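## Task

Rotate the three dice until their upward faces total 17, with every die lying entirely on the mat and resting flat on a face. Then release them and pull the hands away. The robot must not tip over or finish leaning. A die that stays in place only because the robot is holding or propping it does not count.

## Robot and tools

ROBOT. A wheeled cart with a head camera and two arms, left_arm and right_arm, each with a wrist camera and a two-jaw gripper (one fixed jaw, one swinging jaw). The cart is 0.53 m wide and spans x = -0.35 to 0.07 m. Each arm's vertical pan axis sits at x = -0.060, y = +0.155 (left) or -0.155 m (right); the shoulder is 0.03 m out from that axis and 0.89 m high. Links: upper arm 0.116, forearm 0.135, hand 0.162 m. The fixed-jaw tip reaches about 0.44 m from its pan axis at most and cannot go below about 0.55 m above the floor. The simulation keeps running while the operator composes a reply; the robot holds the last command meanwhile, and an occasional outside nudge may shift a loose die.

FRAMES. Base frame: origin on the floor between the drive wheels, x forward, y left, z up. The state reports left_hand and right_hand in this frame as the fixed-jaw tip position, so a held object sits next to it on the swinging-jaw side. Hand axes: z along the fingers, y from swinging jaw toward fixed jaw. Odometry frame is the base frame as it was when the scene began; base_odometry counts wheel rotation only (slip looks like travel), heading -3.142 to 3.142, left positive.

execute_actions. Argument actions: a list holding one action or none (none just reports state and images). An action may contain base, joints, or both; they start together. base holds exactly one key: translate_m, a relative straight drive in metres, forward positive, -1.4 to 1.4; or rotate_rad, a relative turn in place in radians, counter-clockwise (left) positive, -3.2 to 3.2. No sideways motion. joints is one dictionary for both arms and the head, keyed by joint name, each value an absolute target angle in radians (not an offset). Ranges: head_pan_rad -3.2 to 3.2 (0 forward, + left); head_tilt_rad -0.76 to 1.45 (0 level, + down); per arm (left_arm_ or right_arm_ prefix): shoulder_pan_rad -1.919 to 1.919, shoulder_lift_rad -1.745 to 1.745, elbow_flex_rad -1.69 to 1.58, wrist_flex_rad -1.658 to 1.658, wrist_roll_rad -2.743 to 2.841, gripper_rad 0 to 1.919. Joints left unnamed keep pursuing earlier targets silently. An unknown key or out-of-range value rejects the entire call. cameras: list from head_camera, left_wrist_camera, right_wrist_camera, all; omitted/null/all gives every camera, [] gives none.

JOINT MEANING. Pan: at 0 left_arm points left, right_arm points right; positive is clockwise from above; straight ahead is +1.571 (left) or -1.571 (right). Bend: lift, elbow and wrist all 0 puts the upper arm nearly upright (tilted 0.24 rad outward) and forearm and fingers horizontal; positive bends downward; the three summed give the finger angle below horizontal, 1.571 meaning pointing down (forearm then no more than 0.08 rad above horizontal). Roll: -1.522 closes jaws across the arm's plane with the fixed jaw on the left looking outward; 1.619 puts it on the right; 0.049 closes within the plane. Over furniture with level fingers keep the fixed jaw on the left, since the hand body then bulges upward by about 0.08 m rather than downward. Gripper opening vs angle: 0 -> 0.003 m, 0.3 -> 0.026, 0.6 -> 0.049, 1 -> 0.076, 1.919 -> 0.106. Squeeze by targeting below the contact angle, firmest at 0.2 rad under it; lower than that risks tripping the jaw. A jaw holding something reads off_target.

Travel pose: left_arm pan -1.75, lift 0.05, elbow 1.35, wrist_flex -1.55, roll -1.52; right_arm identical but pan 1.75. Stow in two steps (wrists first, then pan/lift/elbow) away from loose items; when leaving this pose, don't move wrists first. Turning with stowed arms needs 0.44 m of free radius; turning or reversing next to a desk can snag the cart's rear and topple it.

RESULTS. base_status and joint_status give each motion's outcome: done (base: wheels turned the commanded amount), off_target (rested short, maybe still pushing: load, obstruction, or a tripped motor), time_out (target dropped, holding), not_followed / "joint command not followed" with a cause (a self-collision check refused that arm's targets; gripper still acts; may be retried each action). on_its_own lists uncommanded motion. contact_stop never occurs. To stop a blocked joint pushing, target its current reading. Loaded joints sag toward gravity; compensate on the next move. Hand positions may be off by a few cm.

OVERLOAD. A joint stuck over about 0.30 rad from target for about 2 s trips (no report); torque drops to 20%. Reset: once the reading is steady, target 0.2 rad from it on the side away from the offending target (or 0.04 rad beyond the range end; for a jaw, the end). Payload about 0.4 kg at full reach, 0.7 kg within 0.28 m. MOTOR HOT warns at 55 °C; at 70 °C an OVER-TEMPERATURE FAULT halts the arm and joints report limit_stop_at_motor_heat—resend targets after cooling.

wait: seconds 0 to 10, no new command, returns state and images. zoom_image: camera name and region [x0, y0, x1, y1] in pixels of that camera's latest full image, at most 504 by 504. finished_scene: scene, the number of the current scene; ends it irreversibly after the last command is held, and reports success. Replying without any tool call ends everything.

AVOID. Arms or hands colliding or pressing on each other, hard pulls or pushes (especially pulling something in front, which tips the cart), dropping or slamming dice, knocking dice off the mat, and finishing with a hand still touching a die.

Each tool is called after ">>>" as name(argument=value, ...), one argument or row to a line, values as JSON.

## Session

>>> execute_actions(
  actions=[],
)

Scene clock: 0.00 s.
base_odometry: x=+0.000 y=+0.000 heading=+0.000 (m, m, rad; odometry frame)
base_status: not commanded
joint_positions: head_pan_rad=-0.009 head_tilt_rad=+0.023 left_arm_shoulder_pan_rad=-1.751 left_arm_shoulder_lift_rad=+0.004 left_arm_elbow_flex_rad=+1.355 left_arm_wrist_flex_rad=-1.508 left_arm_wrist_roll_rad=-1.538 left_arm_gripper_rad=+1.920 right_arm_shoulder_pan_rad=+1.748 right_arm_shoulder_lift_rad=+0.030 right_arm_elbow_flex_rad=+1.351 right_arm_wrist_flex_rad=-1.605 right_arm_wrist_roll_rad=-1.514 right_arm_gripper_rad=+1.920
joint_status: not commanded
left_hand: x=-0.3056 y=+0.1024 z=+0.8994 quat_wxyz=(-0.074, -0.650, -0.054, +0.754) (m; base frame)
right_hand: x=-0.3064 y=-0.1187 z=+0.9097 quat_wxyz=(-0.072, +0.621, -0.053, -0.779) (m; base frame)
pictures: head_camera, left_wrist_camera, right_wrist_camera
Images, in order (width x height): head_camera 644x476, left_wrist_camera 644x476, right_wrist_camera 644x476.

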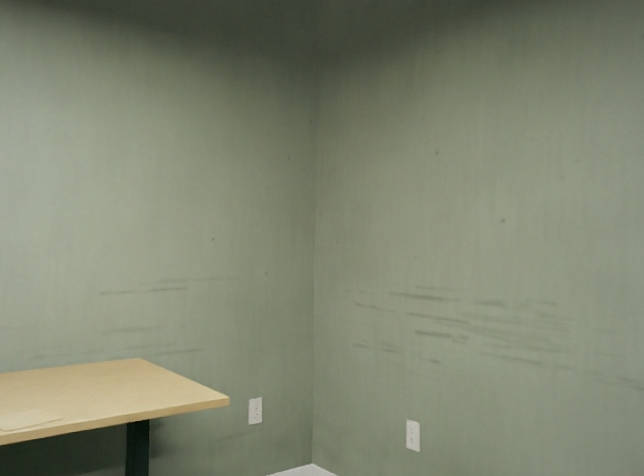

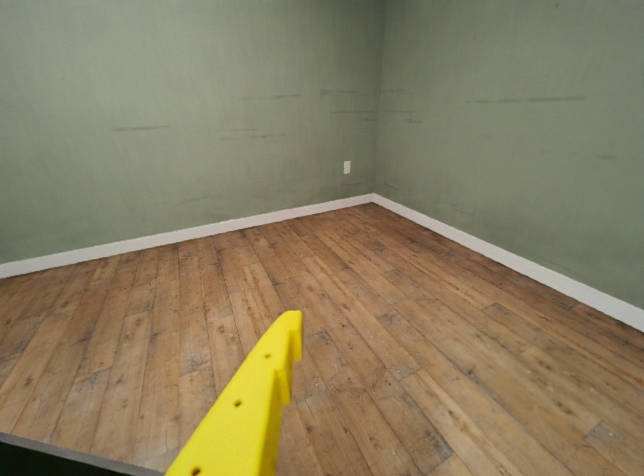

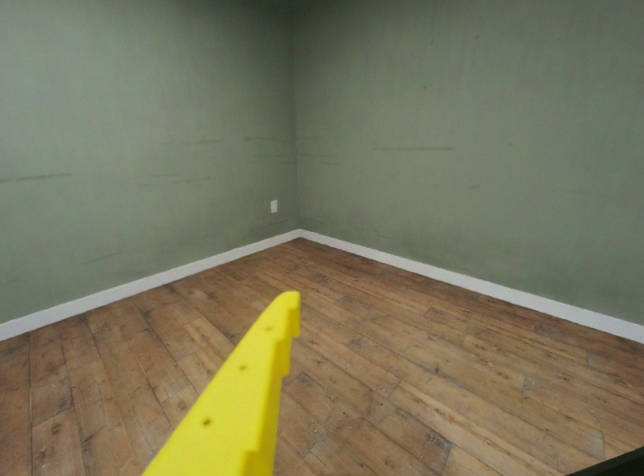

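>>> execute_actions(
  actions=[
    {"joints": {"head_pan_rad": 0.65, "head_tilt_rad": 0.45}},
  ],
  cameras=["head_camera"],
)

Scene clock: 5.80 s.
base_odometry: x=+0.000 y=+0.000 heading=+0.000 (m, m, rad; odometry frame)
base_status: not commanded
joint_positions: head_pan_rad=+0.640 head_tilt_rad=+0.443 left_arm_shoulder_pan_rad=-1.751 left_arm_shoulder_lift_rad=+0.004 left_arm_elbow_flex_rad=+1.355 left_arm_wrist_flex_rad=-1.508 left_arm_wrist_roll_rad=-1.538 left_arm_gripper_rad=+1.920 right_arm_shoulder_pan_rad=+1.748 right_arm_shoulder_lift_rad=+0.030 right_arm_elbow_flex_rad=+1.351 right_arm_wrist_flex_rad=-1.607 right_arm_wrist_roll_rad=-1.514 right_arm_gripper_rad=+1.920
joint_status: all done
left_hand: x=-0.3056 y=+0.1024 z=+0.8994 quat_wxyz=(-0.074, -0.650, -0.054, +0.754) (m; base frame)
right_hand: x=-0.3063 y=-0.1187 z=+0.9099 quat_wxyz=(-0.072, +0.621, -0.053, -0.779) (m; base frame)
pictures: head_camera
Images, in order (width x height): head_camera 644x476.

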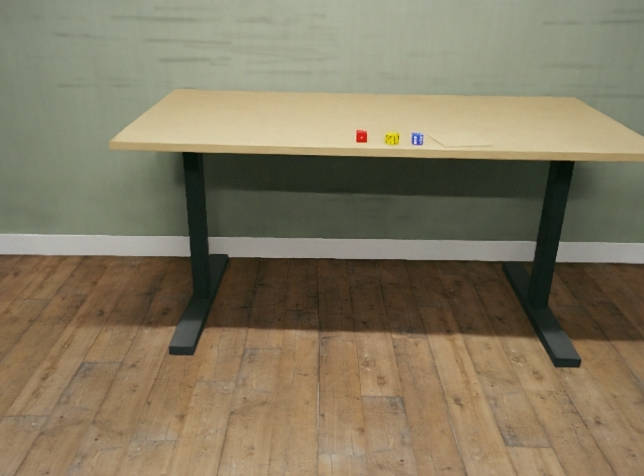

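>>> execute_actions(
  actions=[
    {"base": {"rotate_rad": 0.263}, "joints": {"head_pan_rad": 0.3, "left_arm_shoulder_pan_rad": 1.571, "right_arm_shoulder_pan_rad": -1.571}},
  ],
  cameras=[],
)

>>> execute_actions(
  actions=[
    {"base": {"translate_m": 0.97}},
  ],
  cameras=[],
)

>>> execute_actions(
  actions=[
    {"base": {"rotate_rad": 0.297}, "joints": {"head_pan_rad": 0.0, "head_tilt_rad": 0.8}},
  ],
)

Scene clock: 23.40 s.
base_odometry: x=-0.001 y=+0.000 heading=+0.262 (m, m, rad; odometry frame)
base_status: done
joint_positions: head_pan_rad=+0.310 head_tilt_rad=+0.443 left_arm_shoulder_pan_rad=+1.561 left_arm_shoulder_lift_rad=+0.004 left_arm_elbow_flex_rad=+1.355 left_arm_wrist_flex_rad=-1.508 left_arm_wrist_roll_rad=-1.538 left_arm_gripper_rad=+1.920 right_arm_shoulder_pan_rad=-1.562 right_arm_shoulder_lift_rad=+0.030 right_arm_elbow_flex_rad=+1.351 right_arm_wrist_flex_rad=-1.607 right_arm_wrist_roll_rad=-1.514 right_arm_gripper_rad=+1.920
joint_status: all done
left_hand: x=+0.1909 y=+0.1652 z=+0.8994 quat_wxyz=(+0.758, +0.002, +0.652, +0.010) (m; base frame)
right_hand: x=+0.1889 y=-0.1494 z=+0.9099 quat_wxyz=(+0.782, +0.000, +0.623, -0.006) (m; base frame)
pictures: none
No camera images: the call's "cameras" was empty. Leave "cameras" out to get every camera's image.

Scene clock: 29.17 s.
base_odometry: x=+0.936 y=+0.252 heading=+0.261 (m, m, rad; odometry frame)
base_status: done
joint_positions: head_pan_rad=+0.310 head_tilt_rad=+0.444 left_arm_shoulder_pan_rad=+1.561 left_arm_shoulder_lift_rad=+0.004 left_arm_elbow_flex_rad=+1.355 left_arm_wrist_flex_rad=-1.508 left_arm_wrist_roll_rad=-1.538 left_arm_gripper_rad=+1.920 right_arm_shoulder_pan_rad=-1.562 right_arm_shoulder_lift_rad=+0.030 right_arm_elbow_flex_rad=+1.351 right_arm_wrist_flex_rad=-1.605 right_arm_wrist_roll_rad=-1.514 right_arm_gripper_rad=+1.920
joint_status: not commanded
left_hand: x=+0.1909 y=+0.1652 z=+0.8994 quat_wxyz=(+0.758, +0.002, +0.652, +0.010) (m; base frame)
right_hand: x=+0.1890 y=-0.1494 z=+0.9097 quat_wxyz=(+0.782, +0.000, +0.623, -0.006) (m; base frame)
pictures: none
No camera images: the call's "cameras" was empty. Leave "cameras" out to get every camera's image.

Scene clock: 30.23 s.
base_odometry: x=+0.936 y=+0.251 heading=+0.557 (m, m, rad; odometry frame)
base_status: done
joint_positions: head_pan_rad=+0.010 head_tilt_rad=+0.795 left_arm_shoulder_pan_rad=+1.563 left_arm_shoulder_lift_rad=+0.004 left_arm_elbow_flex_rad=+1.355 left_arm_wrist_flex_rad=-1.508 left_arm_wrist_roll_rad=-1.538 left_arm_gripper_rad=+1.920 right_arm_shoulder_pan_rad=-1.562 right_arm_shoulder_lift_rad=+0.030 right_arm_elbow_flex_rad=+1.351 right_arm_wrist_flex_rad=-1.605 right_arm_wrist_roll_rad=-1.514 right_arm_gripper_rad=+1.920
joint_status: all done
left_hand: x=+0.1910 y=+0.1648 z=+0.8994 quat_wxyz=(+0.758, +0.002, +0.652, +0.009) (m; base frame)
right_hand: x=+0.1890 y=-0.1494 z=+0.9097 quat_wxyz=(+0.782, +0.000, +0.623, -0.006) (m; base frame)
pictures: head_camera, left_wrist_camera, right_wrist_camera
Images, in order (width x height): head_camera 644x476, left_wrist_camera 644x476, right_wrist_camera 644x476.

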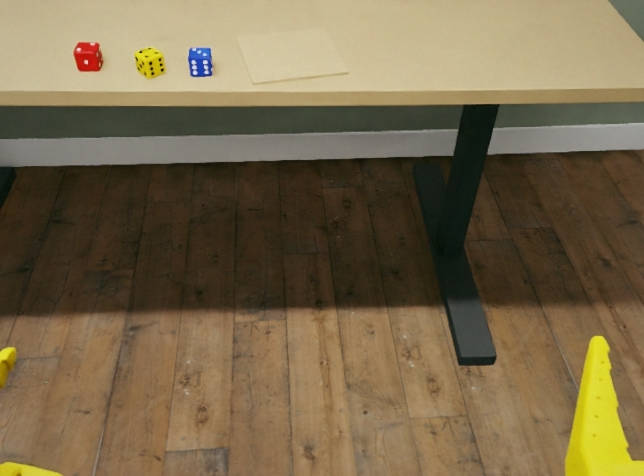

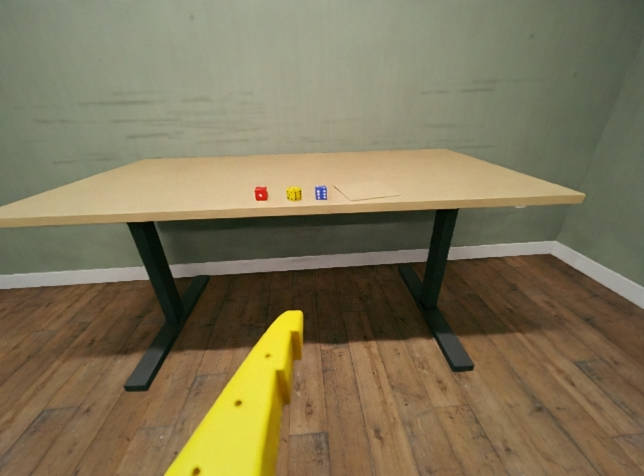

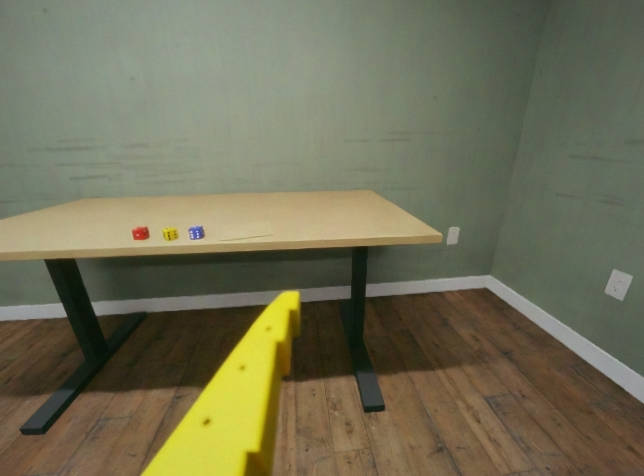

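>>> zoom_image(
  camera="head_camera",
  region=[60, 25, 230, 95],
)

Region (60, 25, 230, 95) of head_camera's 644x476 image, scaled by 2.965; it fills the top 208 rows of this view, and the rest is white.

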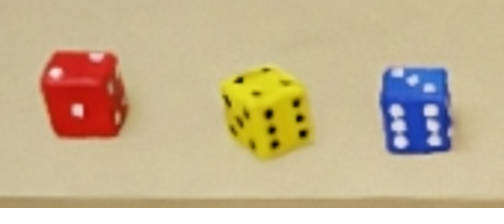

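>>> execute_actions(
  actions=[
    {"base": {"rotate_rad": 0.876}},
  ],
  cameras=[],
)

>>> execute_actions(
  actions=[
    {"base": {"translate_m": 0.547}},
  ],
  cameras=[],
)

>>> execute_actions(
  actions=[
    {"base": {"rotate_rad": -0.876}, "joints": {"head_tilt_rad": 0.95}},
  ],
  cameras=["head_camera"],
)

Scene clock: 47.33 s.
base_odometry: x=+0.936 y=+0.251 heading=+1.432 (m, m, rad; odometry frame)
base_status: done
joint_positions: head_pan_rad=+0.010 head_tilt_rad=+0.795 left_arm_shoulder_pan_rad=+1.563 left_arm_shoulder_lift_rad=+0.004 left_arm_elbow_flex_rad=+1.355 left_arm_wrist_flex_rad=-1.508 left_arm_wrist_roll_rad=-1.538 left_arm_gripper_rad=+1.920 right_arm_shoulder_pan_rad=-1.562 right_arm_shoulder_lift_rad=+0.030 right_arm_elbow_flex_rad=+1.351 right_arm_wrist_flex_rad=-1.605 right_arm_wrist_roll_rad=-1.514 right_arm_gripper_rad=+1.920
joint_status: not commanded
left_hand: x=+0.1910 y=+0.1648 z=+0.8994 quat_wxyz=(+0.758, +0.002, +0.652, +0.009) (m; base frame)
right_hand: x=+0.1890 y=-0.1494 z=+0.9097 quat_wxyz=(+0.782, +0.000, +0.623, -0.006) (m; base frame)
pictures: none
No camera images: the call's "cameras" was empty. Leave "cameras" out to get every camera's image.

Scene clock: 50.83 s.
base_odometry: x=+1.011 y=+0.793 heading=+1.432 (m, m, rad; odometry frame)
base_status: done
joint_positions: head_pan_rad=+0.010 head_tilt_rad=+0.795 left_arm_shoulder_pan_rad=+1.563 left_arm_shoulder_lift_rad=+0.004 left_arm_elbow_flex_rad=+1.355 left_arm_wrist_flex_rad=-1.508 left_arm_wrist_roll_rad=-1.538 left_arm_gripper_rad=+1.920 right_arm_shoulder_pan_rad=-1.562 right_arm_shoulder_lift_rad=+0.030 right_arm_elbow_flex_rad=+1.351 right_arm_wrist_flex_rad=-1.607 right_arm_wrist_roll_rad=-1.514 right_arm_gripper_rad=+1.920
joint_status: not commanded
left_hand: x=+0.1910 y=+0.1648 z=+0.8994 quat_wxyz=(+0.758, +0.002, +0.652, +0.009) (m; base frame)
right_hand: x=+0.1889 y=-0.1494 z=+0.9099 quat_wxyz=(+0.782, +0.000, +0.623, -0.006) (m; base frame)
pictures: none
No camera images: the call's "cameras" was empty. Leave "cameras" out to get every camera's image.

Scene clock: 52.63 s.
base_odometry: x=+1.011 y=+0.793 heading=+0.557 (m, m, rad; odometry frame)
base_status: done
joint_positions: head_pan_rad=+0.010 head_tilt_rad=+0.945 left_arm_shoulder_pan_rad=+1.563 left_arm_shoulder_lift_rad=+0.004 left_arm_elbow_flex_rad=+1.355 left_arm_wrist_flex_rad=-1.508 left_arm_wrist_roll_rad=-1.538 left_arm_gripper_rad=+1.920 right_arm_shoulder_pan_rad=-1.564 right_arm_shoulder_lift_rad=+0.030 right_arm_elbow_flex_rad=+1.351 right_arm_wrist_flex_rad=-1.605 right_arm_wrist_roll_rad=-1.514 right_arm_gripper_rad=+1.920
joint_status: all done
left_hand: x=+0.1910 y=+0.1648 z=+0.8994 quat_wxyz=(+0.758, +0.002, +0.652, +0.009) (m; base frame)
right_hand: x=+0.1890 y=-0.1490 z=+0.9097 quat_wxyz=(+0.782, +0.000, +0.623, -0.006) (m; base frame)
pictures: head_camera
Images, in order (width x height): head_camera 644x476.

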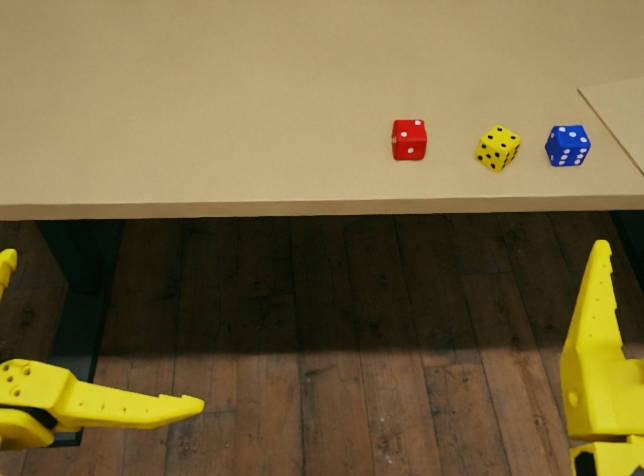

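>>> execute_actions(
  actions=[],
)

Scene clock: 62.57 s.
base_odometry: x=+1.011 y=+0.793 heading=+0.557 (m, m, rad; odometry frame)
base_status: done
joint_positions: head_pan_rad=+0.010 head_tilt_rad=+0.945 left_arm_shoulder_pan_rad=+1.563 left_arm_shoulder_lift_rad=+0.004 left_arm_elbow_flex_rad=+1.355 left_arm_wrist_flex_rad=-1.508 left_arm_wrist_roll_rad=-1.538 left_arm_gripper_rad=+1.920 right_arm_shoulder_pan_rad=-1.564 right_arm_shoulder_lift_rad=+0.030 right_arm_elbow_flex_rad=+1.351 right_arm_wrist_flex_rad=-1.605 right_arm_wrist_roll_rad=-1.514 right_arm_gripper_rad=+1.920
joint_status: all done
left_hand: x=+0.1910 y=+0.1648 z=+0.8994 quat_wxyz=(+0.758, +0.002, +0.652, +0.009) (m; base frame)
right_hand: x=+0.1890 y=-0.1490 z=+0.9097 quat_wxyz=(+0.782, +0.000, +0.623, -0.006) (m; base frame)
pictures: head_camera, left_wrist_camera, right_wrist_camera
Images, in order (width x height): head_camera 644x476, left_wrist_camera 644x476, right_wrist_camera 644x476.

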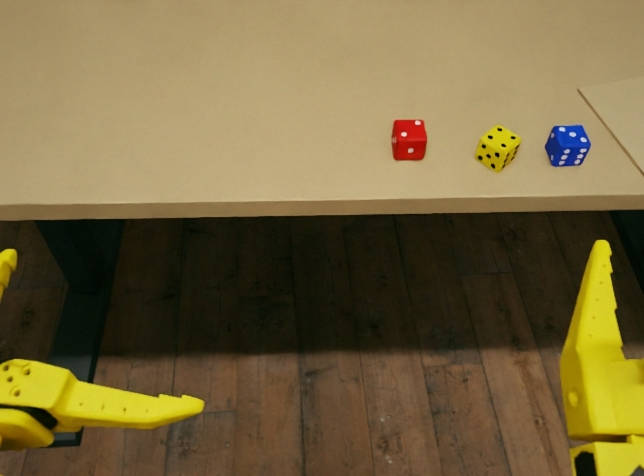

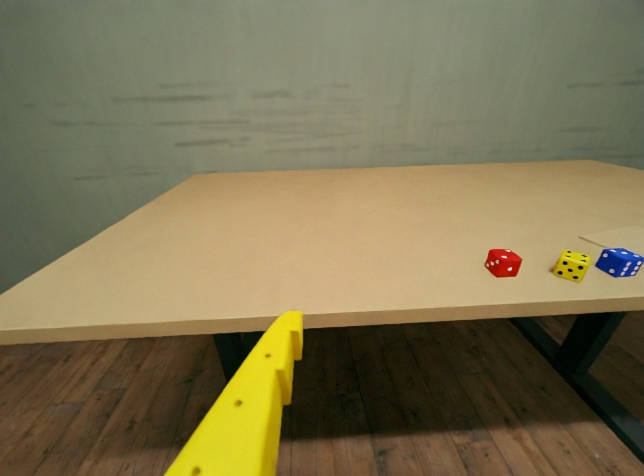

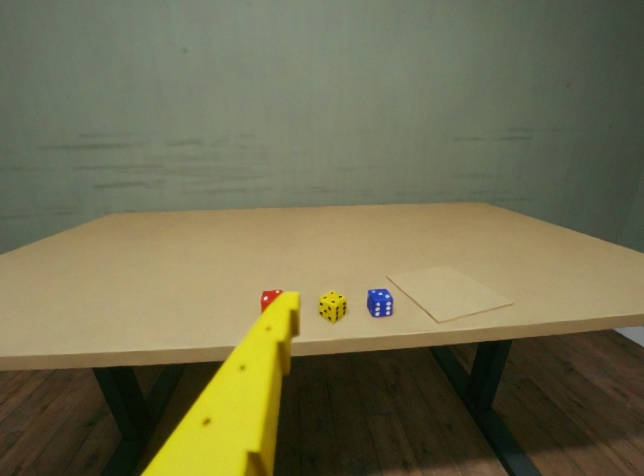

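>>> execute_actions(
  actions=[
    {"base": {"translate_m": 0.25}, "joints": {"head_pan_rad": -0.45, "head_tilt_rad": 1.15}},
  ],
)

Scene clock: 69.20 s.
base_odometry: x=+1.223 y=+0.924 heading=+0.555 (m, m, rad; odometry frame)
base_status: done
joint_positions: head_pan_rad=-0.440 head_tilt_rad=+1.145 left_arm_shoulder_pan_rad=+1.563 left_arm_shoulder_lift_rad=+0.004 left_arm_elbow_flex_rad=+1.355 left_arm_wrist_flex_rad=-1.508 left_arm_wrist_roll_rad=-1.538 left_arm_gripper_rad=+1.920 right_arm_shoulder_pan_rad=-1.564 right_arm_shoulder_lift_rad=+0.030 right_arm_elbow_flex_rad=+1.351 right_arm_wrist_flex_rad=-1.607 right_arm_wrist_roll_rad=-1.514 right_arm_gripper_rad=+1.920
joint_status: all done
left_hand: x=+0.1910 y=+0.1648 z=+0.8994 quat_wxyz=(+0.758, +0.002, +0.652, +0.009) (m; base frame)
right_hand: x=+0.1889 y=-0.1490 z=+0.9099 quat_wxyz=(+0.782, +0.000, +0.623, -0.006) (m; base frame)
pictures: head_camera, left_wrist_camera, right_wrist_camera
Images, in order (width x height): head_camera 644x476, left_wrist_camera 644x476, right_wrist_camera 644x476.

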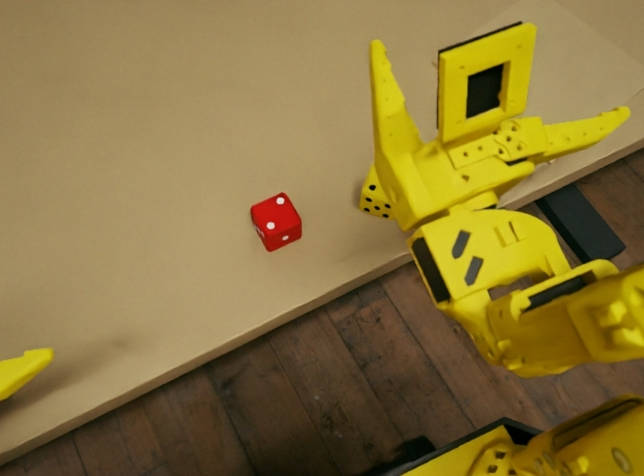

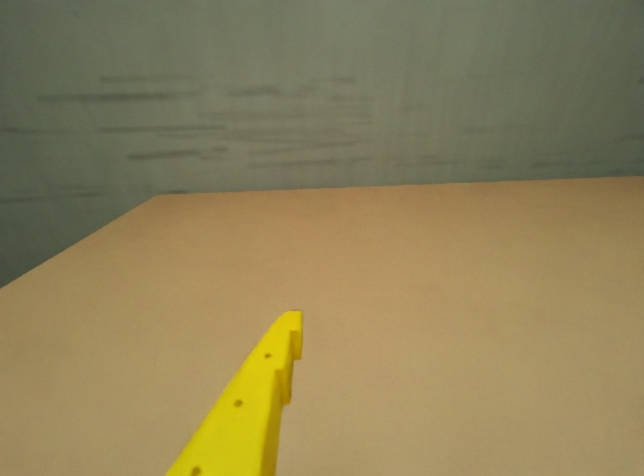

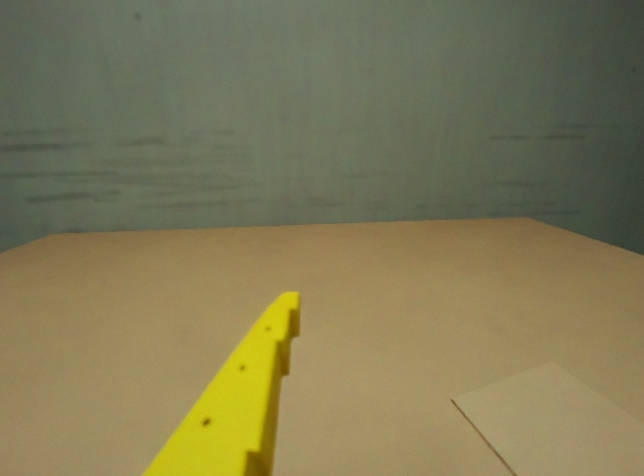

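>>> execute_actions(
  actions=[
    {"base": {"rotate_rad": 0.12}, "joints": {"right_arm_shoulder_pan_rad": -1.83, "right_arm_shoulder_lift_rad": 0.55, "right_arm_elbow_flex_rad": -0.63, "right_arm_wrist_flex_rad": 1.6, "right_arm_wrist_roll_rad": -1.9, "right_arm_gripper_rad": 1.0, "head_pan_rad": -0.6, "head_tilt_rad": 1.1}},
  ],
  cameras=["head_camera", "right_wrist_camera"],
)

Scene clock: 106.53 s.
base_odometry: x=+1.224 y=+0.925 heading=+0.675 (m, m, rad; odometry frame)
base_status: done
joint_positions: head_pan_rad=-0.590 head_tilt_rad=+1.115 left_arm_shoulder_pan_rad=+1.563 left_arm_shoulder_lift_rad=+0.004 left_arm_elbow_flex_rad=+1.355 left_arm_wrist_flex_rad=-1.508 left_arm_wrist_roll_rad=-1.538 left_arm_gripper_rad=+1.920 right_arm_shoulder_pan_rad=-1.820 right_arm_shoulder_lift_rad=+0.576 right_arm_elbow_flex_rad=-0.594 right_arm_wrist_flex_rad=+1.595 right_arm_wrist_roll_rad=-1.892 right_arm_gripper_rad=+1.010
joint_status: all done
left_hand: x=+0.1910 y=+0.1648 z=+0.8994 quat_wxyz=(+0.758, +0.002, +0.652, +0.009) (m; base frame)
right_hand: x=+0.1821 y=-0.0859 z=+0.8203 quat_wxyz=(-0.003, +0.060, +0.998, -0.001) (m; base frame)
pictures: head_camera, right_wrist_camera
Images, in order (width x height): head_camera 644x476, right_wrist_camera 644x476.

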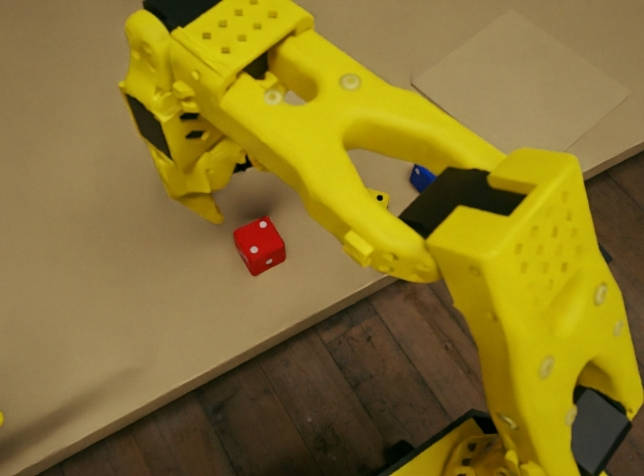

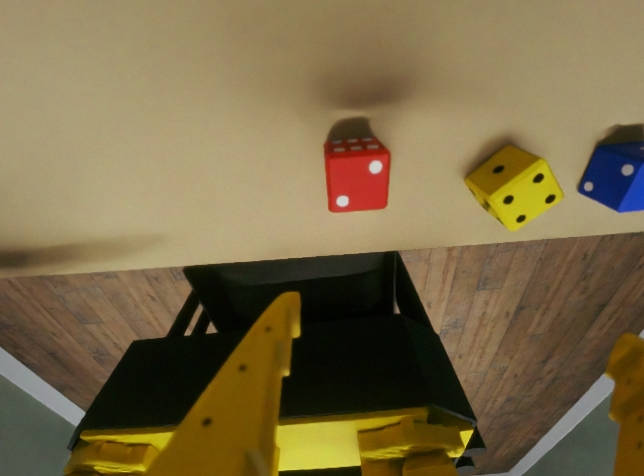

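>>> execute_actions(
  actions=[
    {"joints": {"right_arm_shoulder_lift_rad": 0.61, "right_arm_elbow_flex_rad": -0.37, "right_arm_wrist_flex_rad": 1.32}},
  ],
  cameras=["right_wrist_camera"],
)

Scene clock: 111.43 s.
base_odometry: x=+1.224 y=+0.925 heading=+0.675 (m, m, rad; odometry frame)
base_status: not commanded
joint_positions: head_pan_rad=-0.590 head_tilt_rad=+1.115 left_arm_shoulder_pan_rad=+1.563 left_arm_shoulder_lift_rad=+0.004 left_arm_elbow_flex_rad=+1.355 left_arm_wrist_flex_rad=-1.508 left_arm_wrist_roll_rad=-1.538 left_arm_gripper_rad=+1.920 right_arm_shoulder_pan_rad=-1.820 right_arm_shoulder_lift_rad=+0.633 right_arm_elbow_flex_rad=-0.367 right_arm_wrist_flex_rad=+1.326 right_arm_wrist_roll_rad=-1.892 right_arm_gripper_rad=+1.010
joint_status: all done
left_hand: x=+0.1910 y=+0.1648 z=+0.8994 quat_wxyz=(+0.758, +0.002, +0.652, +0.009) (m; base frame)
right_hand: x=+0.1808 y=-0.0862 z=+0.7773 quat_wxyz=(-0.010, +0.060, +0.998, -0.003) (m; base frame)
pictures: right_wrist_camera
Images, in order (width x height): right_wrist_camera 644x476.

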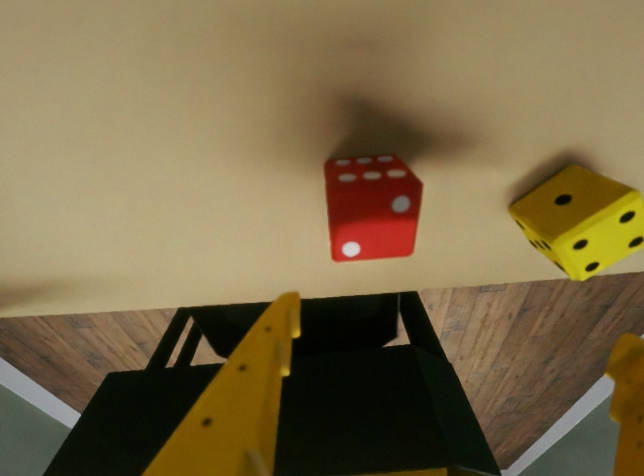

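>>> execute_actions(
  actions=[
    {"joints": {"right_arm_shoulder_lift_rad": 0.715, "right_arm_elbow_flex_rad": -0.33, "right_arm_wrist_flex_rad": 1.17}},
  ],
  cameras=["right_wrist_camera"],
)

Scene clock: 119.97 s.
base_odometry: x=+1.224 y=+0.925 heading=+0.675 (m, m, rad; odometry frame)
base_status: not commanded
joint_positions: head_pan_rad=-0.590 head_tilt_rad=+1.115 left_arm_shoulder_pan_rad=+1.563 left_arm_shoulder_lift_rad=+0.004 left_arm_elbow_flex_rad=+1.355 left_arm_wrist_flex_rad=-1.508 left_arm_wrist_roll_rad=-1.538 left_arm_gripper_rad=+1.920 right_arm_shoulder_pan_rad=-1.820 right_arm_shoulder_lift_rad=+0.737 right_arm_elbow_flex_rad=-0.326 right_arm_wrist_flex_rad=+1.178 right_arm_wrist_roll_rad=-1.892 right_arm_gripper_rad=+1.010
joint_status: all done
left_hand: x=+0.1910 y=+0.1648 z=+0.8994 quat_wxyz=(+0.758, +0.002, +0.652, +0.009) (m; base frame)
right_hand: x=+0.1827 y=-0.0857 z=+0.7489 quat_wxyz=(-0.008, +0.060, +0.998, -0.003) (m; base frame)
pictures: right_wrist_camera
Images, in order (width x height): right_wrist_camera 644x476.

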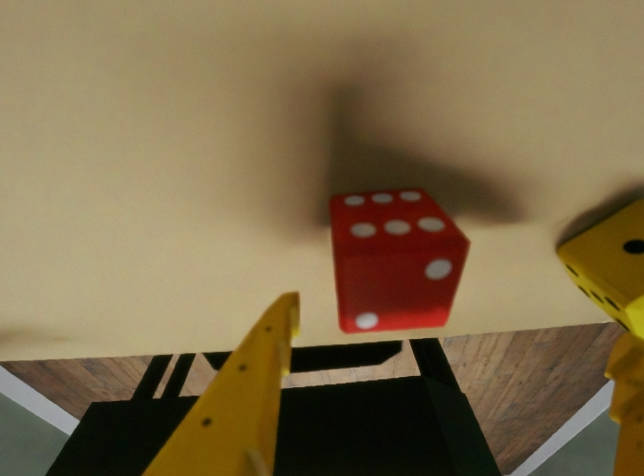

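>>> execute_actions(
  actions=[
    {"joints": {"right_arm_shoulder_lift_rad": 0.8, "right_arm_elbow_flex_rad": -0.33, "right_arm_wrist_flex_rad": 1.075}},
  ],
  cameras=["right_wrist_camera"],
)

Scene clock: 124.50 s.
base_odometry: x=+1.224 y=+0.925 heading=+0.675 (m, m, rad; odometry frame)
base_status: not commanded
joint_positions: head_pan_rad=-0.590 head_tilt_rad=+1.115 left_arm_shoulder_pan_rad=+1.563 left_arm_shoulder_lift_rad=+0.004 left_arm_elbow_flex_rad=+1.355 left_arm_wrist_flex_rad=-1.508 left_arm_wrist_roll_rad=-1.538 left_arm_gripper_rad=+1.920 right_arm_shoulder_pan_rad=-1.820 right_arm_shoulder_lift_rad=+0.821 right_arm_elbow_flex_rad=-0.326 right_arm_wrist_flex_rad=+1.081 right_arm_wrist_roll_rad=-1.892 right_arm_gripper_rad=+1.010
joint_status: all done
left_hand: x=+0.1910 y=+0.1648 z=+0.8994 quat_wxyz=(+0.758, +0.002, +0.652, +0.009) (m; base frame)
right_hand: x=+0.1851 y=-0.0851 z=+0.7301 quat_wxyz=(-0.003, +0.060, +0.998, -0.001) (m; base frame)
pictures: right_wrist_camera
Images, in order (width x height): right_wrist_camera 644x476.

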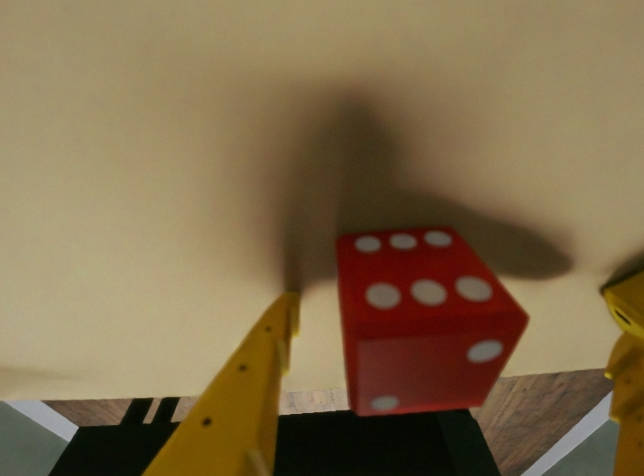

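>>> execute_actions(
  actions=[
    {"joints": {"right_arm_gripper_rad": 0.2}},
  ],
  cameras=["right_wrist_camera"],
)

Scene clock: 130.07 s.
base_odometry: x=+1.224 y=+0.925 heading=+0.675 (m, m, rad; odometry frame)
base_status: not commanded
joint_positions: head_pan_rad=-0.590 head_tilt_rad=+1.115 left_arm_shoulder_pan_rad=+1.563 left_arm_shoulder_lift_rad=+0.004 left_arm_elbow_flex_rad=+1.355 left_arm_wrist_flex_rad=-1.508 left_arm_wrist_roll_rad=-1.538 left_arm_gripper_rad=+1.920 right_arm_shoulder_pan_rad=-1.820 right_arm_shoulder_lift_rad=+0.821 right_arm_elbow_flex_rad=-0.326 right_arm_wrist_flex_rad=+1.081 right_arm_wrist_roll_rad=-1.892 right_arm_gripper_rad=+0.366
joint_status: right_arm_gripper_rad off_target (ended at +0.366, target +0.200)
left_hand: x=+0.1910 y=+0.1648 z=+0.8994 quat_wxyz=(+0.758, +0.002, +0.652, +0.009) (m; base frame)
right_hand: x=+0.1851 y=-0.0851 z=+0.7301 quat_wxyz=(-0.003, +0.060, +0.998, -0.001) (m; base frame)
pictures: right_wrist_camera
Images, in order (width x height): right_wrist_camera 644x476.

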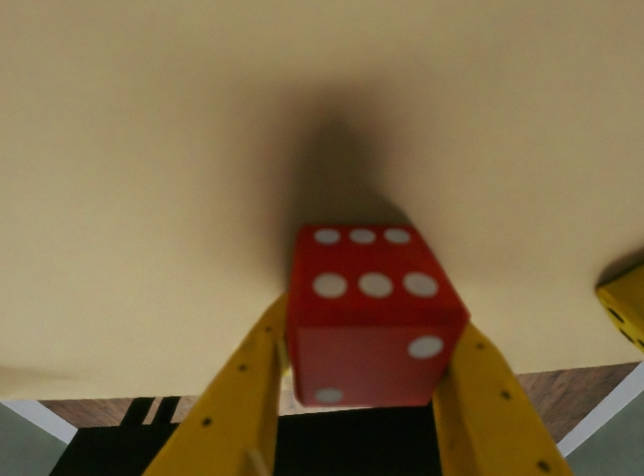

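>>> execute_actions(
  actions=[
    {"joints": {"right_arm_shoulder_lift_rad": 0.5, "right_arm_elbow_flex_rad": -0.33, "right_arm_wrist_flex_rad": 0.6, "right_arm_wrist_roll_rad": -1.522}},
  ],
  cameras=[],
)

>>> execute_actions(
  actions=[
    {"joints": {"right_arm_shoulder_pan_rad": -0.8, "right_arm_shoulder_lift_rad": 0.86, "right_arm_elbow_flex_rad": -0.1, "right_arm_wrist_flex_rad": -0.36, "head_pan_rad": -0.95, "head_tilt_rad": 0.95}},
  ],
  cameras=["head_camera", "right_wrist_camera"],
)

Scene clock: 163.70 s.
base_odometry: x=+1.224 y=+0.925 heading=+0.675 (m, m, rad; odometry frame)
base_status: not commanded
joint_positions: head_pan_rad=-0.590 head_tilt_rad=+1.115 left_arm_shoulder_pan_rad=+1.563 left_arm_shoulder_lift_rad=+0.004 left_arm_elbow_flex_rad=+1.355 left_arm_wrist_flex_rad=-1.508 left_arm_wrist_roll_rad=-1.538 left_arm_gripper_rad=+1.920 right_arm_shoulder_pan_rad=-1.820 right_arm_shoulder_lift_rad=+0.561 right_arm_elbow_flex_rad=-0.323 right_arm_wrist_flex_rad=+0.616 right_arm_wrist_roll_rad=-1.531 right_arm_gripper_rad=+0.366
joint_status: all done
left_hand: x=+0.1910 y=+0.1648 z=+0.8994 quat_wxyz=(+0.758, +0.002, +0.652, +0.009) (m; base frame)
right_hand: x=+0.2789 y=-0.0608 z=+0.8266 quat_wxyz=(+0.348, -0.112, +0.930, +0.045) (m; base frame)
pictures: none
No camera images: the call's "cameras" was empty. Leave "cameras" out to get every camera's image.

Scene clock: 165.17 s.
base_odometry: x=+1.224 y=+0.925 heading=+0.675 (m, m, rad; odometry frame)
base_status: not commanded
joint_positions: head_pan_rad=-0.940 head_tilt_rad=+0.965 left_arm_shoulder_pan_rad=+1.563 left_arm_shoulder_lift_rad=+0.004 left_arm_elbow_flex_rad=+1.355 left_arm_wrist_flex_rad=-1.508 left_arm_wrist_roll_rad=-1.538 left_arm_gripper_rad=+1.920 right_arm_shoulder_pan_rad=-0.808 right_arm_shoulder_lift_rad=+0.887 right_arm_elbow_flex_rad=-0.096 right_arm_wrist_flex_rad=-0.343 right_arm_wrist_roll_rad=-1.531 right_arm_gripper_rad=+0.365
joint_status: all done
left_hand: x=+0.1910 y=+0.1648 z=+0.8994 quat_wxyz=(+0.758, +0.002, +0.652, +0.009) (m; base frame)
right_hand: x=+0.2188 y=-0.4110 z=+0.7813 quat_wxyz=(+0.495, +0.319, +0.784, -0.196) (m; base frame)
pictures: head_camera, right_wrist_camera
Images, in order (width x height): head_camera 644x476, right_wrist_camera 644x476.

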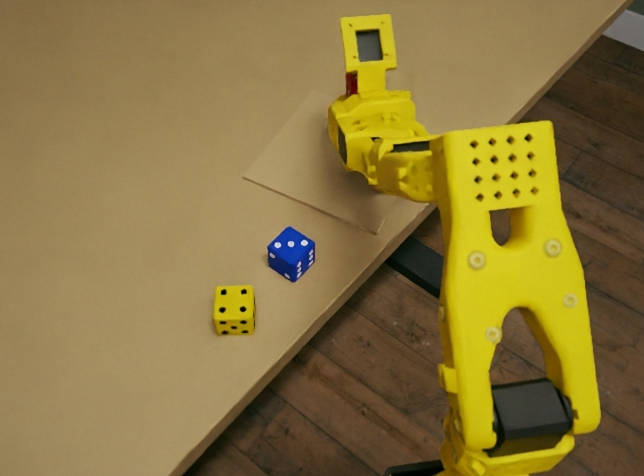

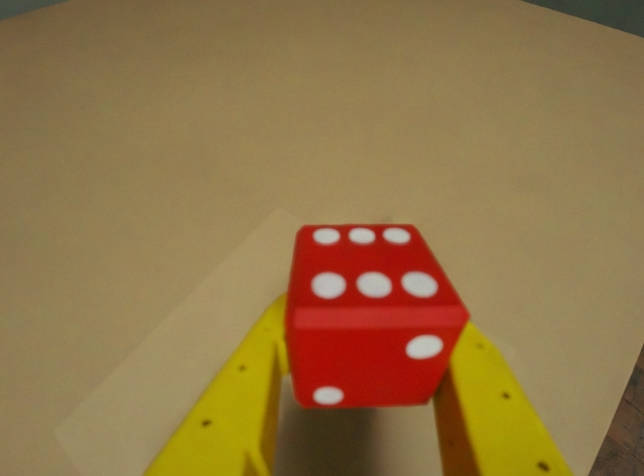

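>>> execute_actions(
  actions=[
    {"joints": {"right_arm_shoulder_lift_rad": 1.14, "right_arm_elbow_flex_rad": -0.3, "right_arm_wrist_flex_rad": -0.44}},
  ],
  cameras=["right_wrist_camera"],
)

Scene clock: 175.13 s.
base_odometry: x=+1.224 y=+0.925 heading=+0.675 (m, m, rad; odometry frame)
base_status: not commanded
joint_positions: head_pan_rad=-0.940 head_tilt_rad=+0.965 left_arm_shoulder_pan_rad=+1.563 left_arm_shoulder_lift_rad=+0.004 left_arm_elbow_flex_rad=+1.355 left_arm_wrist_flex_rad=-1.508 left_arm_wrist_roll_rad=-1.538 left_arm_gripper_rad=+1.920 right_arm_shoulder_pan_rad=-0.808 right_arm_shoulder_lift_rad=+1.166 right_arm_elbow_flex_rad=-0.265 right_arm_wrist_flex_rad=-0.425 right_arm_wrist_roll_rad=-1.531 right_arm_gripper_rad=+0.365
joint_status: all done
left_hand: x=+0.1910 y=+0.1648 z=+0.8994 quat_wxyz=(+0.758, +0.002, +0.652, +0.009) (m; base frame)
right_hand: x=+0.2165 y=-0.4088 z=+0.7362 quat_wxyz=(+0.484, +0.322, +0.791, -0.192) (m; base frame)
pictures: right_wrist_camera
Images, in order (width x height): right_wrist_camera 644x476.

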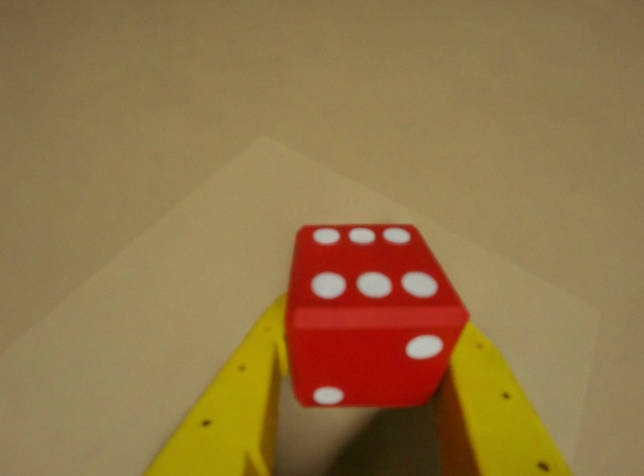

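>>> execute_actions(
  actions=[
    {"joints": {"right_arm_shoulder_lift_rad": 1.175, "right_arm_wrist_flex_rad": -0.46}},
  ],
  cameras=["right_wrist_camera"],
)

Scene clock: 179.17 s.
base_odometry: x=+1.224 y=+0.925 heading=+0.675 (m, m, rad; odometry frame)
base_status: not commanded
joint_positions: head_pan_rad=-0.940 head_tilt_rad=+0.965 left_arm_shoulder_pan_rad=+1.563 left_arm_shoulder_lift_rad=+0.004 left_arm_elbow_flex_rad=+1.355 left_arm_wrist_flex_rad=-1.508 left_arm_wrist_roll_rad=-1.538 left_arm_gripper_rad=+1.920 right_arm_shoulder_pan_rad=-0.808 right_arm_shoulder_lift_rad=+1.188 right_arm_elbow_flex_rad=-0.275 right_arm_wrist_flex_rad=-0.451 right_arm_wrist_roll_rad=-1.531 right_arm_gripper_rad=+0.365
joint_status: all done
left_hand: x=+0.1910 y=+0.1648 z=+0.8994 quat_wxyz=(+0.758, +0.002, +0.652, +0.009) (m; base frame)
right_hand: x=+0.2168 y=-0.4090 z=+0.7350 quat_wxyz=(+0.490, +0.320, +0.787, -0.194) (m; base frame)
pictures: right_wrist_camera
Images, in order (width x height): right_wrist_camera 644x476.

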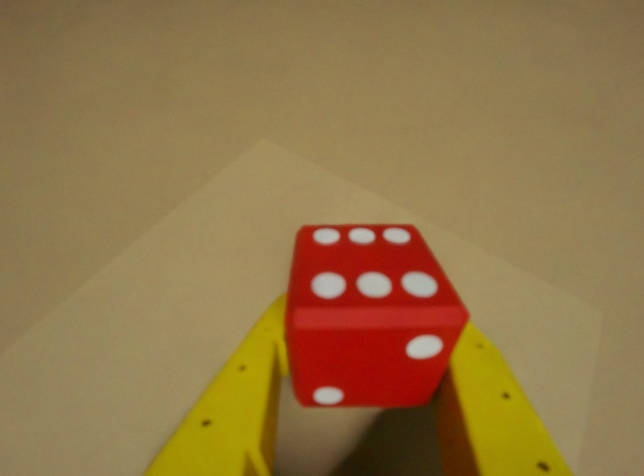

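>>> execute_actions(
  actions=[
    {"joints": {"right_arm_gripper_rad": 0.75}},
  ],
  cameras=["right_wrist_camera"],
)

Scene clock: 181.63 s.
base_odometry: x=+1.224 y=+0.925 heading=+0.675 (m, m, rad; odometry frame)
base_status: not commanded
joint_positions: head_pan_rad=-0.940 head_tilt_rad=+0.965 left_arm_shoulder_pan_rad=+1.563 left_arm_shoulder_lift_rad=+0.004 left_arm_elbow_flex_rad=+1.355 left_arm_wrist_flex_rad=-1.508 left_arm_wrist_roll_rad=-1.538 left_arm_gripper_rad=+1.920 right_arm_shoulder_pan_rad=-0.808 right_arm_shoulder_lift_rad=+1.196 right_arm_elbow_flex_rad=-0.275 right_arm_wrist_flex_rad=-0.451 right_arm_wrist_roll_rad=-1.531 right_arm_gripper_rad=+0.739
joint_status: all done
left_hand: x=+0.1910 y=+0.1648 z=+0.8994 quat_wxyz=(+0.758, +0.002, +0.652, +0.009) (m; base frame)
right_hand: x=+0.2159 y=-0.4082 z=+0.7323 quat_wxyz=(+0.487, +0.321, +0.789, -0.193) (m; base frame)
pictures: right_wrist_camera
Images, in order (width x height): right_wrist_camera 644x476.

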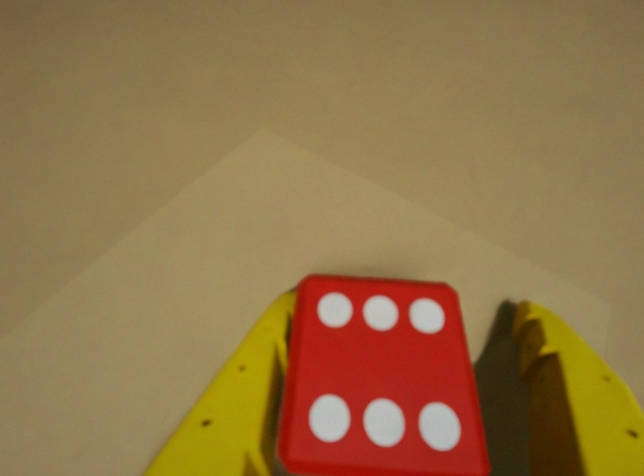

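>>> execute_actions(
  actions=[
    {"joints": {"right_arm_shoulder_lift_rad": 0.55, "right_arm_elbow_flex_rad": -0.4, "right_arm_wrist_flex_rad": 0.3}},
  ],
  cameras=[],
)

>>> execute_actions(
  actions=[
    {"joints": {"right_arm_shoulder_pan_rad": -1.06, "right_arm_shoulder_lift_rad": 0.55, "right_arm_elbow_flex_rad": -0.63, "right_arm_wrist_flex_rad": 1.6, "right_arm_wrist_roll_rad": 2.0, "right_arm_gripper_rad": 1.0}},
  ],
  cameras=["head_camera", "right_wrist_camera"],
)

Scene clock: 198.47 s.
base_odometry: x=+1.224 y=+0.925 heading=+0.675 (m, m, rad; odometry frame)
base_status: not commanded
joint_positions: head_pan_rad=-0.940 head_tilt_rad=+0.965 left_arm_shoulder_pan_rad=+1.563 left_arm_shoulder_lift_rad=+0.004 left_arm_elbow_flex_rad=+1.355 left_arm_wrist_flex_rad=-1.508 left_arm_wrist_roll_rad=-1.538 left_arm_gripper_rad=+1.920 right_arm_shoulder_pan_rad=-0.808 right_arm_shoulder_lift_rad=+0.611 right_arm_elbow_flex_rad=-0.361 right_arm_wrist_flex_rad=+0.299 right_arm_wrist_roll_rad=-1.531 right_arm_gripper_rad=+0.740
joint_status: all done
left_hand: x=+0.1910 y=+0.1648 z=+0.8994 quat_wxyz=(+0.758, +0.002, +0.652, +0.009) (m; base frame)
right_hand: x=+0.2249 y=-0.4168 z=+0.8579 quat_wxyz=(+0.455, +0.328, +0.808, -0.180) (m; base frame)
pictures: none
No camera images: the call's "cameras" was empty. Leave "cameras" out to get every camera's image.

Scene clock: 201.93 s.
base_odometry: x=+1.224 y=+0.925 heading=+0.675 (m, m, rad; odometry frame)
base_status: not commanded
joint_positions: head_pan_rad=-0.940 head_tilt_rad=+0.965 left_arm_shoulder_pan_rad=+1.563 left_arm_shoulder_lift_rad=+0.004 left_arm_elbow_flex_rad=+1.355 left_arm_wrist_flex_rad=-1.508 left_arm_wrist_roll_rad=-1.538 left_arm_gripper_rad=+1.920 right_arm_shoulder_pan_rad=-1.053 right_arm_shoulder_lift_rad=+0.604 right_arm_elbow_flex_rad=-0.594 right_arm_wrist_flex_rad=+1.593 right_arm_wrist_roll_rad=+1.991 right_arm_gripper_rad=+0.990
joint_status: all done
left_hand: x=+0.1910 y=+0.1648 z=+0.8994 quat_wxyz=(+0.758, +0.002, +0.652, +0.009) (m; base frame)
right_hand: x=+0.1538 y=-0.2853 z=+0.8142 quat_wxyz=(+0.007, -0.997, +0.073, +0.014) (m; base frame)
pictures: head_camera, right_wrist_camera
Images, in order (width x height): head_camera 644x476, right_wrist_camera 644x476.

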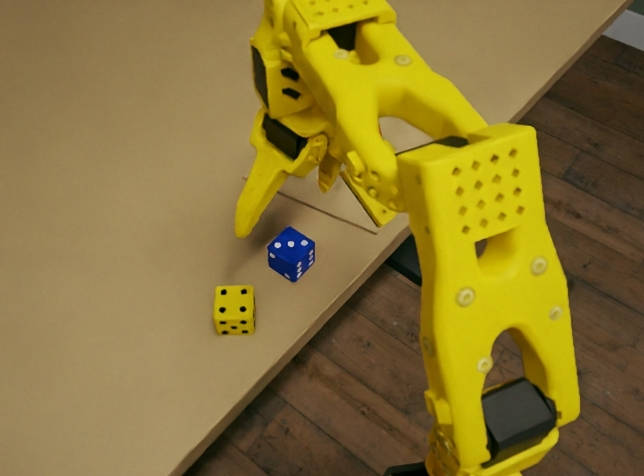

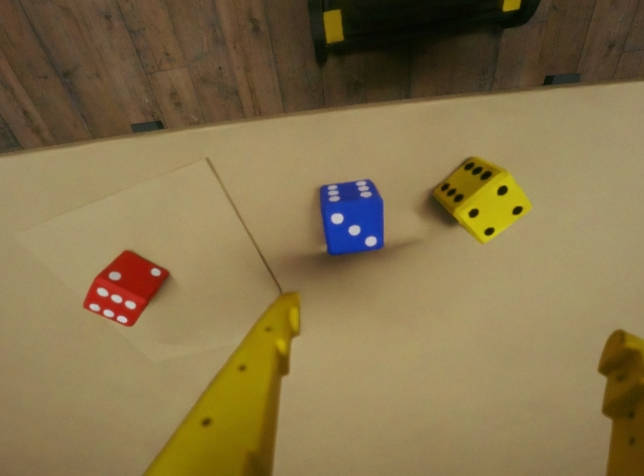

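>>> execute_actions(
  actions=[
    {"joints": {"right_arm_shoulder_pan_rad": -1.09, "right_arm_shoulder_lift_rad": 0.61, "right_arm_elbow_flex_rad": -0.37, "right_arm_wrist_flex_rad": 1.2, "right_arm_wrist_roll_rad": 2.08}},
  ],
  cameras=["right_wrist_camera"],
)

Scene clock: 213.00 s.
base_odometry: x=+1.224 y=+0.925 heading=+0.675 (m, m, rad; odometry frame)
base_status: not commanded
joint_positions: head_pan_rad=-0.940 head_tilt_rad=+0.965 left_arm_shoulder_pan_rad=+1.563 left_arm_shoulder_lift_rad=+0.004 left_arm_elbow_flex_rad=+1.355 left_arm_wrist_flex_rad=-1.508 left_arm_wrist_roll_rad=-1.538 left_arm_gripper_rad=+1.920 right_arm_shoulder_pan_rad=-1.081 right_arm_shoulder_lift_rad=+0.633 right_arm_elbow_flex_rad=-0.367 right_arm_wrist_flex_rad=+1.207 right_arm_wrist_roll_rad=+2.069 right_arm_gripper_rad=+0.990
joint_status: all done
left_hand: x=+0.1910 y=+0.1648 z=+0.8994 quat_wxyz=(+0.758, +0.002, +0.652, +0.009) (m; base frame)
right_hand: x=+0.1753 y=-0.2887 z=+0.7785 quat_wxyz=(-0.022, -0.999, +0.020, -0.044) (m; base frame)
pictures: right_wrist_camera
Images, in order (width x height): right_wrist_camera 644x476.

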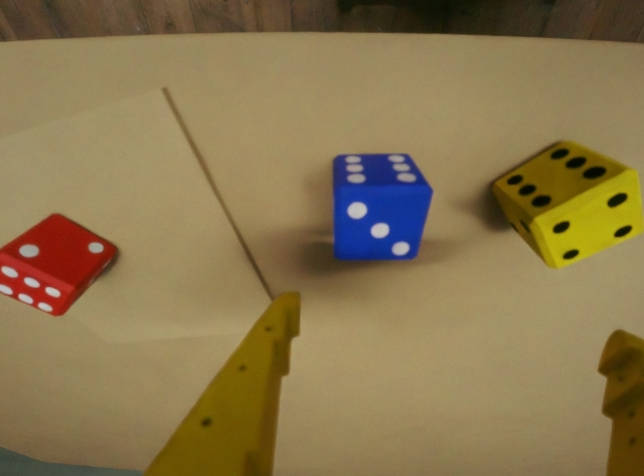

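>>> execute_actions(
  actions=[
    {"joints": {"right_arm_shoulder_lift_rad": 0.8, "right_arm_elbow_flex_rad": -0.33, "right_arm_wrist_flex_rad": 0.96}},
  ],
  cameras=["right_wrist_camera"],
)

Scene clock: 217.27 s.
base_odometry: x=+1.224 y=+0.925 heading=+0.675 (m, m, rad; odometry frame)
base_status: not commanded
joint_positions: head_pan_rad=-0.940 head_tilt_rad=+0.965 left_arm_shoulder_pan_rad=+1.563 left_arm_shoulder_lift_rad=+0.004 left_arm_elbow_flex_rad=+1.355 left_arm_wrist_flex_rad=-1.508 left_arm_wrist_roll_rad=-1.538 left_arm_gripper_rad=+1.920 right_arm_shoulder_pan_rad=-1.082 right_arm_shoulder_lift_rad=+0.821 right_arm_elbow_flex_rad=-0.327 right_arm_wrist_flex_rad=+0.967 right_arm_wrist_roll_rad=+2.071 right_arm_gripper_rad=+0.997
joint_status: all done
left_hand: x=+0.1910 y=+0.1648 z=+0.8994 quat_wxyz=(+0.758, +0.002, +0.652, +0.009) (m; base frame)
right_hand: x=+0.1788 y=-0.2901 z=+0.7316 quat_wxyz=(-0.025, -0.998, +0.019, -0.049) (m; base frame)
pictures: right_wrist_camera
Images, in order (width x height): right_wrist_camera 644x476.

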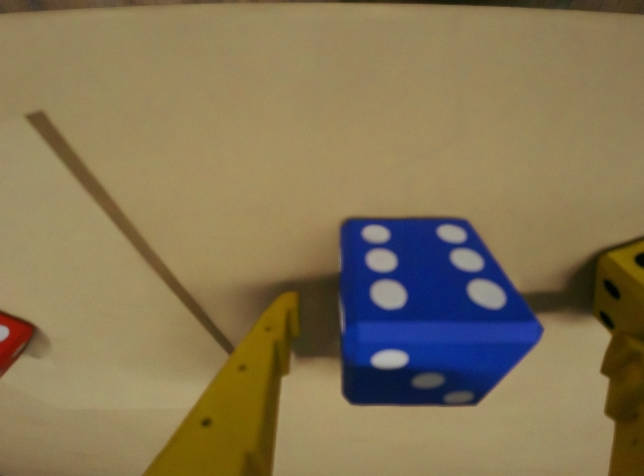

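>>> execute_actions(
  actions=[
    {"joints": {"right_arm_gripper_rad": 0.2}},
  ],
  cameras=["right_wrist_camera"],
)

Scene clock: 220.43 s.
base_odometry: x=+1.224 y=+0.925 heading=+0.675 (m, m, rad; odometry frame)
base_status: not commanded
joint_positions: head_pan_rad=-0.940 head_tilt_rad=+0.965 left_arm_shoulder_pan_rad=+1.563 left_arm_shoulder_lift_rad=+0.004 left_arm_elbow_flex_rad=+1.355 left_arm_wrist_flex_rad=-1.508 left_arm_wrist_roll_rad=-1.538 left_arm_gripper_rad=+1.920 right_arm_shoulder_pan_rad=-1.087 right_arm_shoulder_lift_rad=+0.821 right_arm_elbow_flex_rad=-0.327 right_arm_wrist_flex_rad=+0.967 right_arm_wrist_roll_rad=+2.071 right_arm_gripper_rad=+0.367
joint_status: right_arm_gripper_rad off_target (ended at +0.367, target +0.200)
left_hand: x=+0.1910 y=+0.1648 z=+0.8994 quat_wxyz=(+0.758, +0.002, +0.652, +0.009) (m; base frame)
right_hand: x=+0.1794 y=-0.2890 z=+0.7316 quat_wxyz=(-0.025, -0.998, +0.016, -0.049) (m; base frame)
pictures: right_wrist_camera
Images, in order (width x height): right_wrist_camera 644x476.

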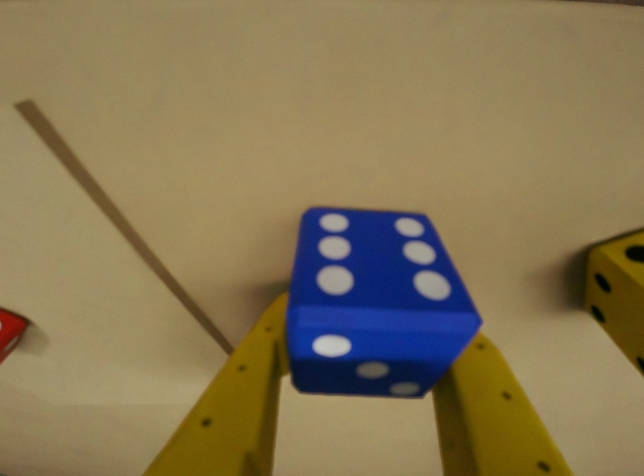

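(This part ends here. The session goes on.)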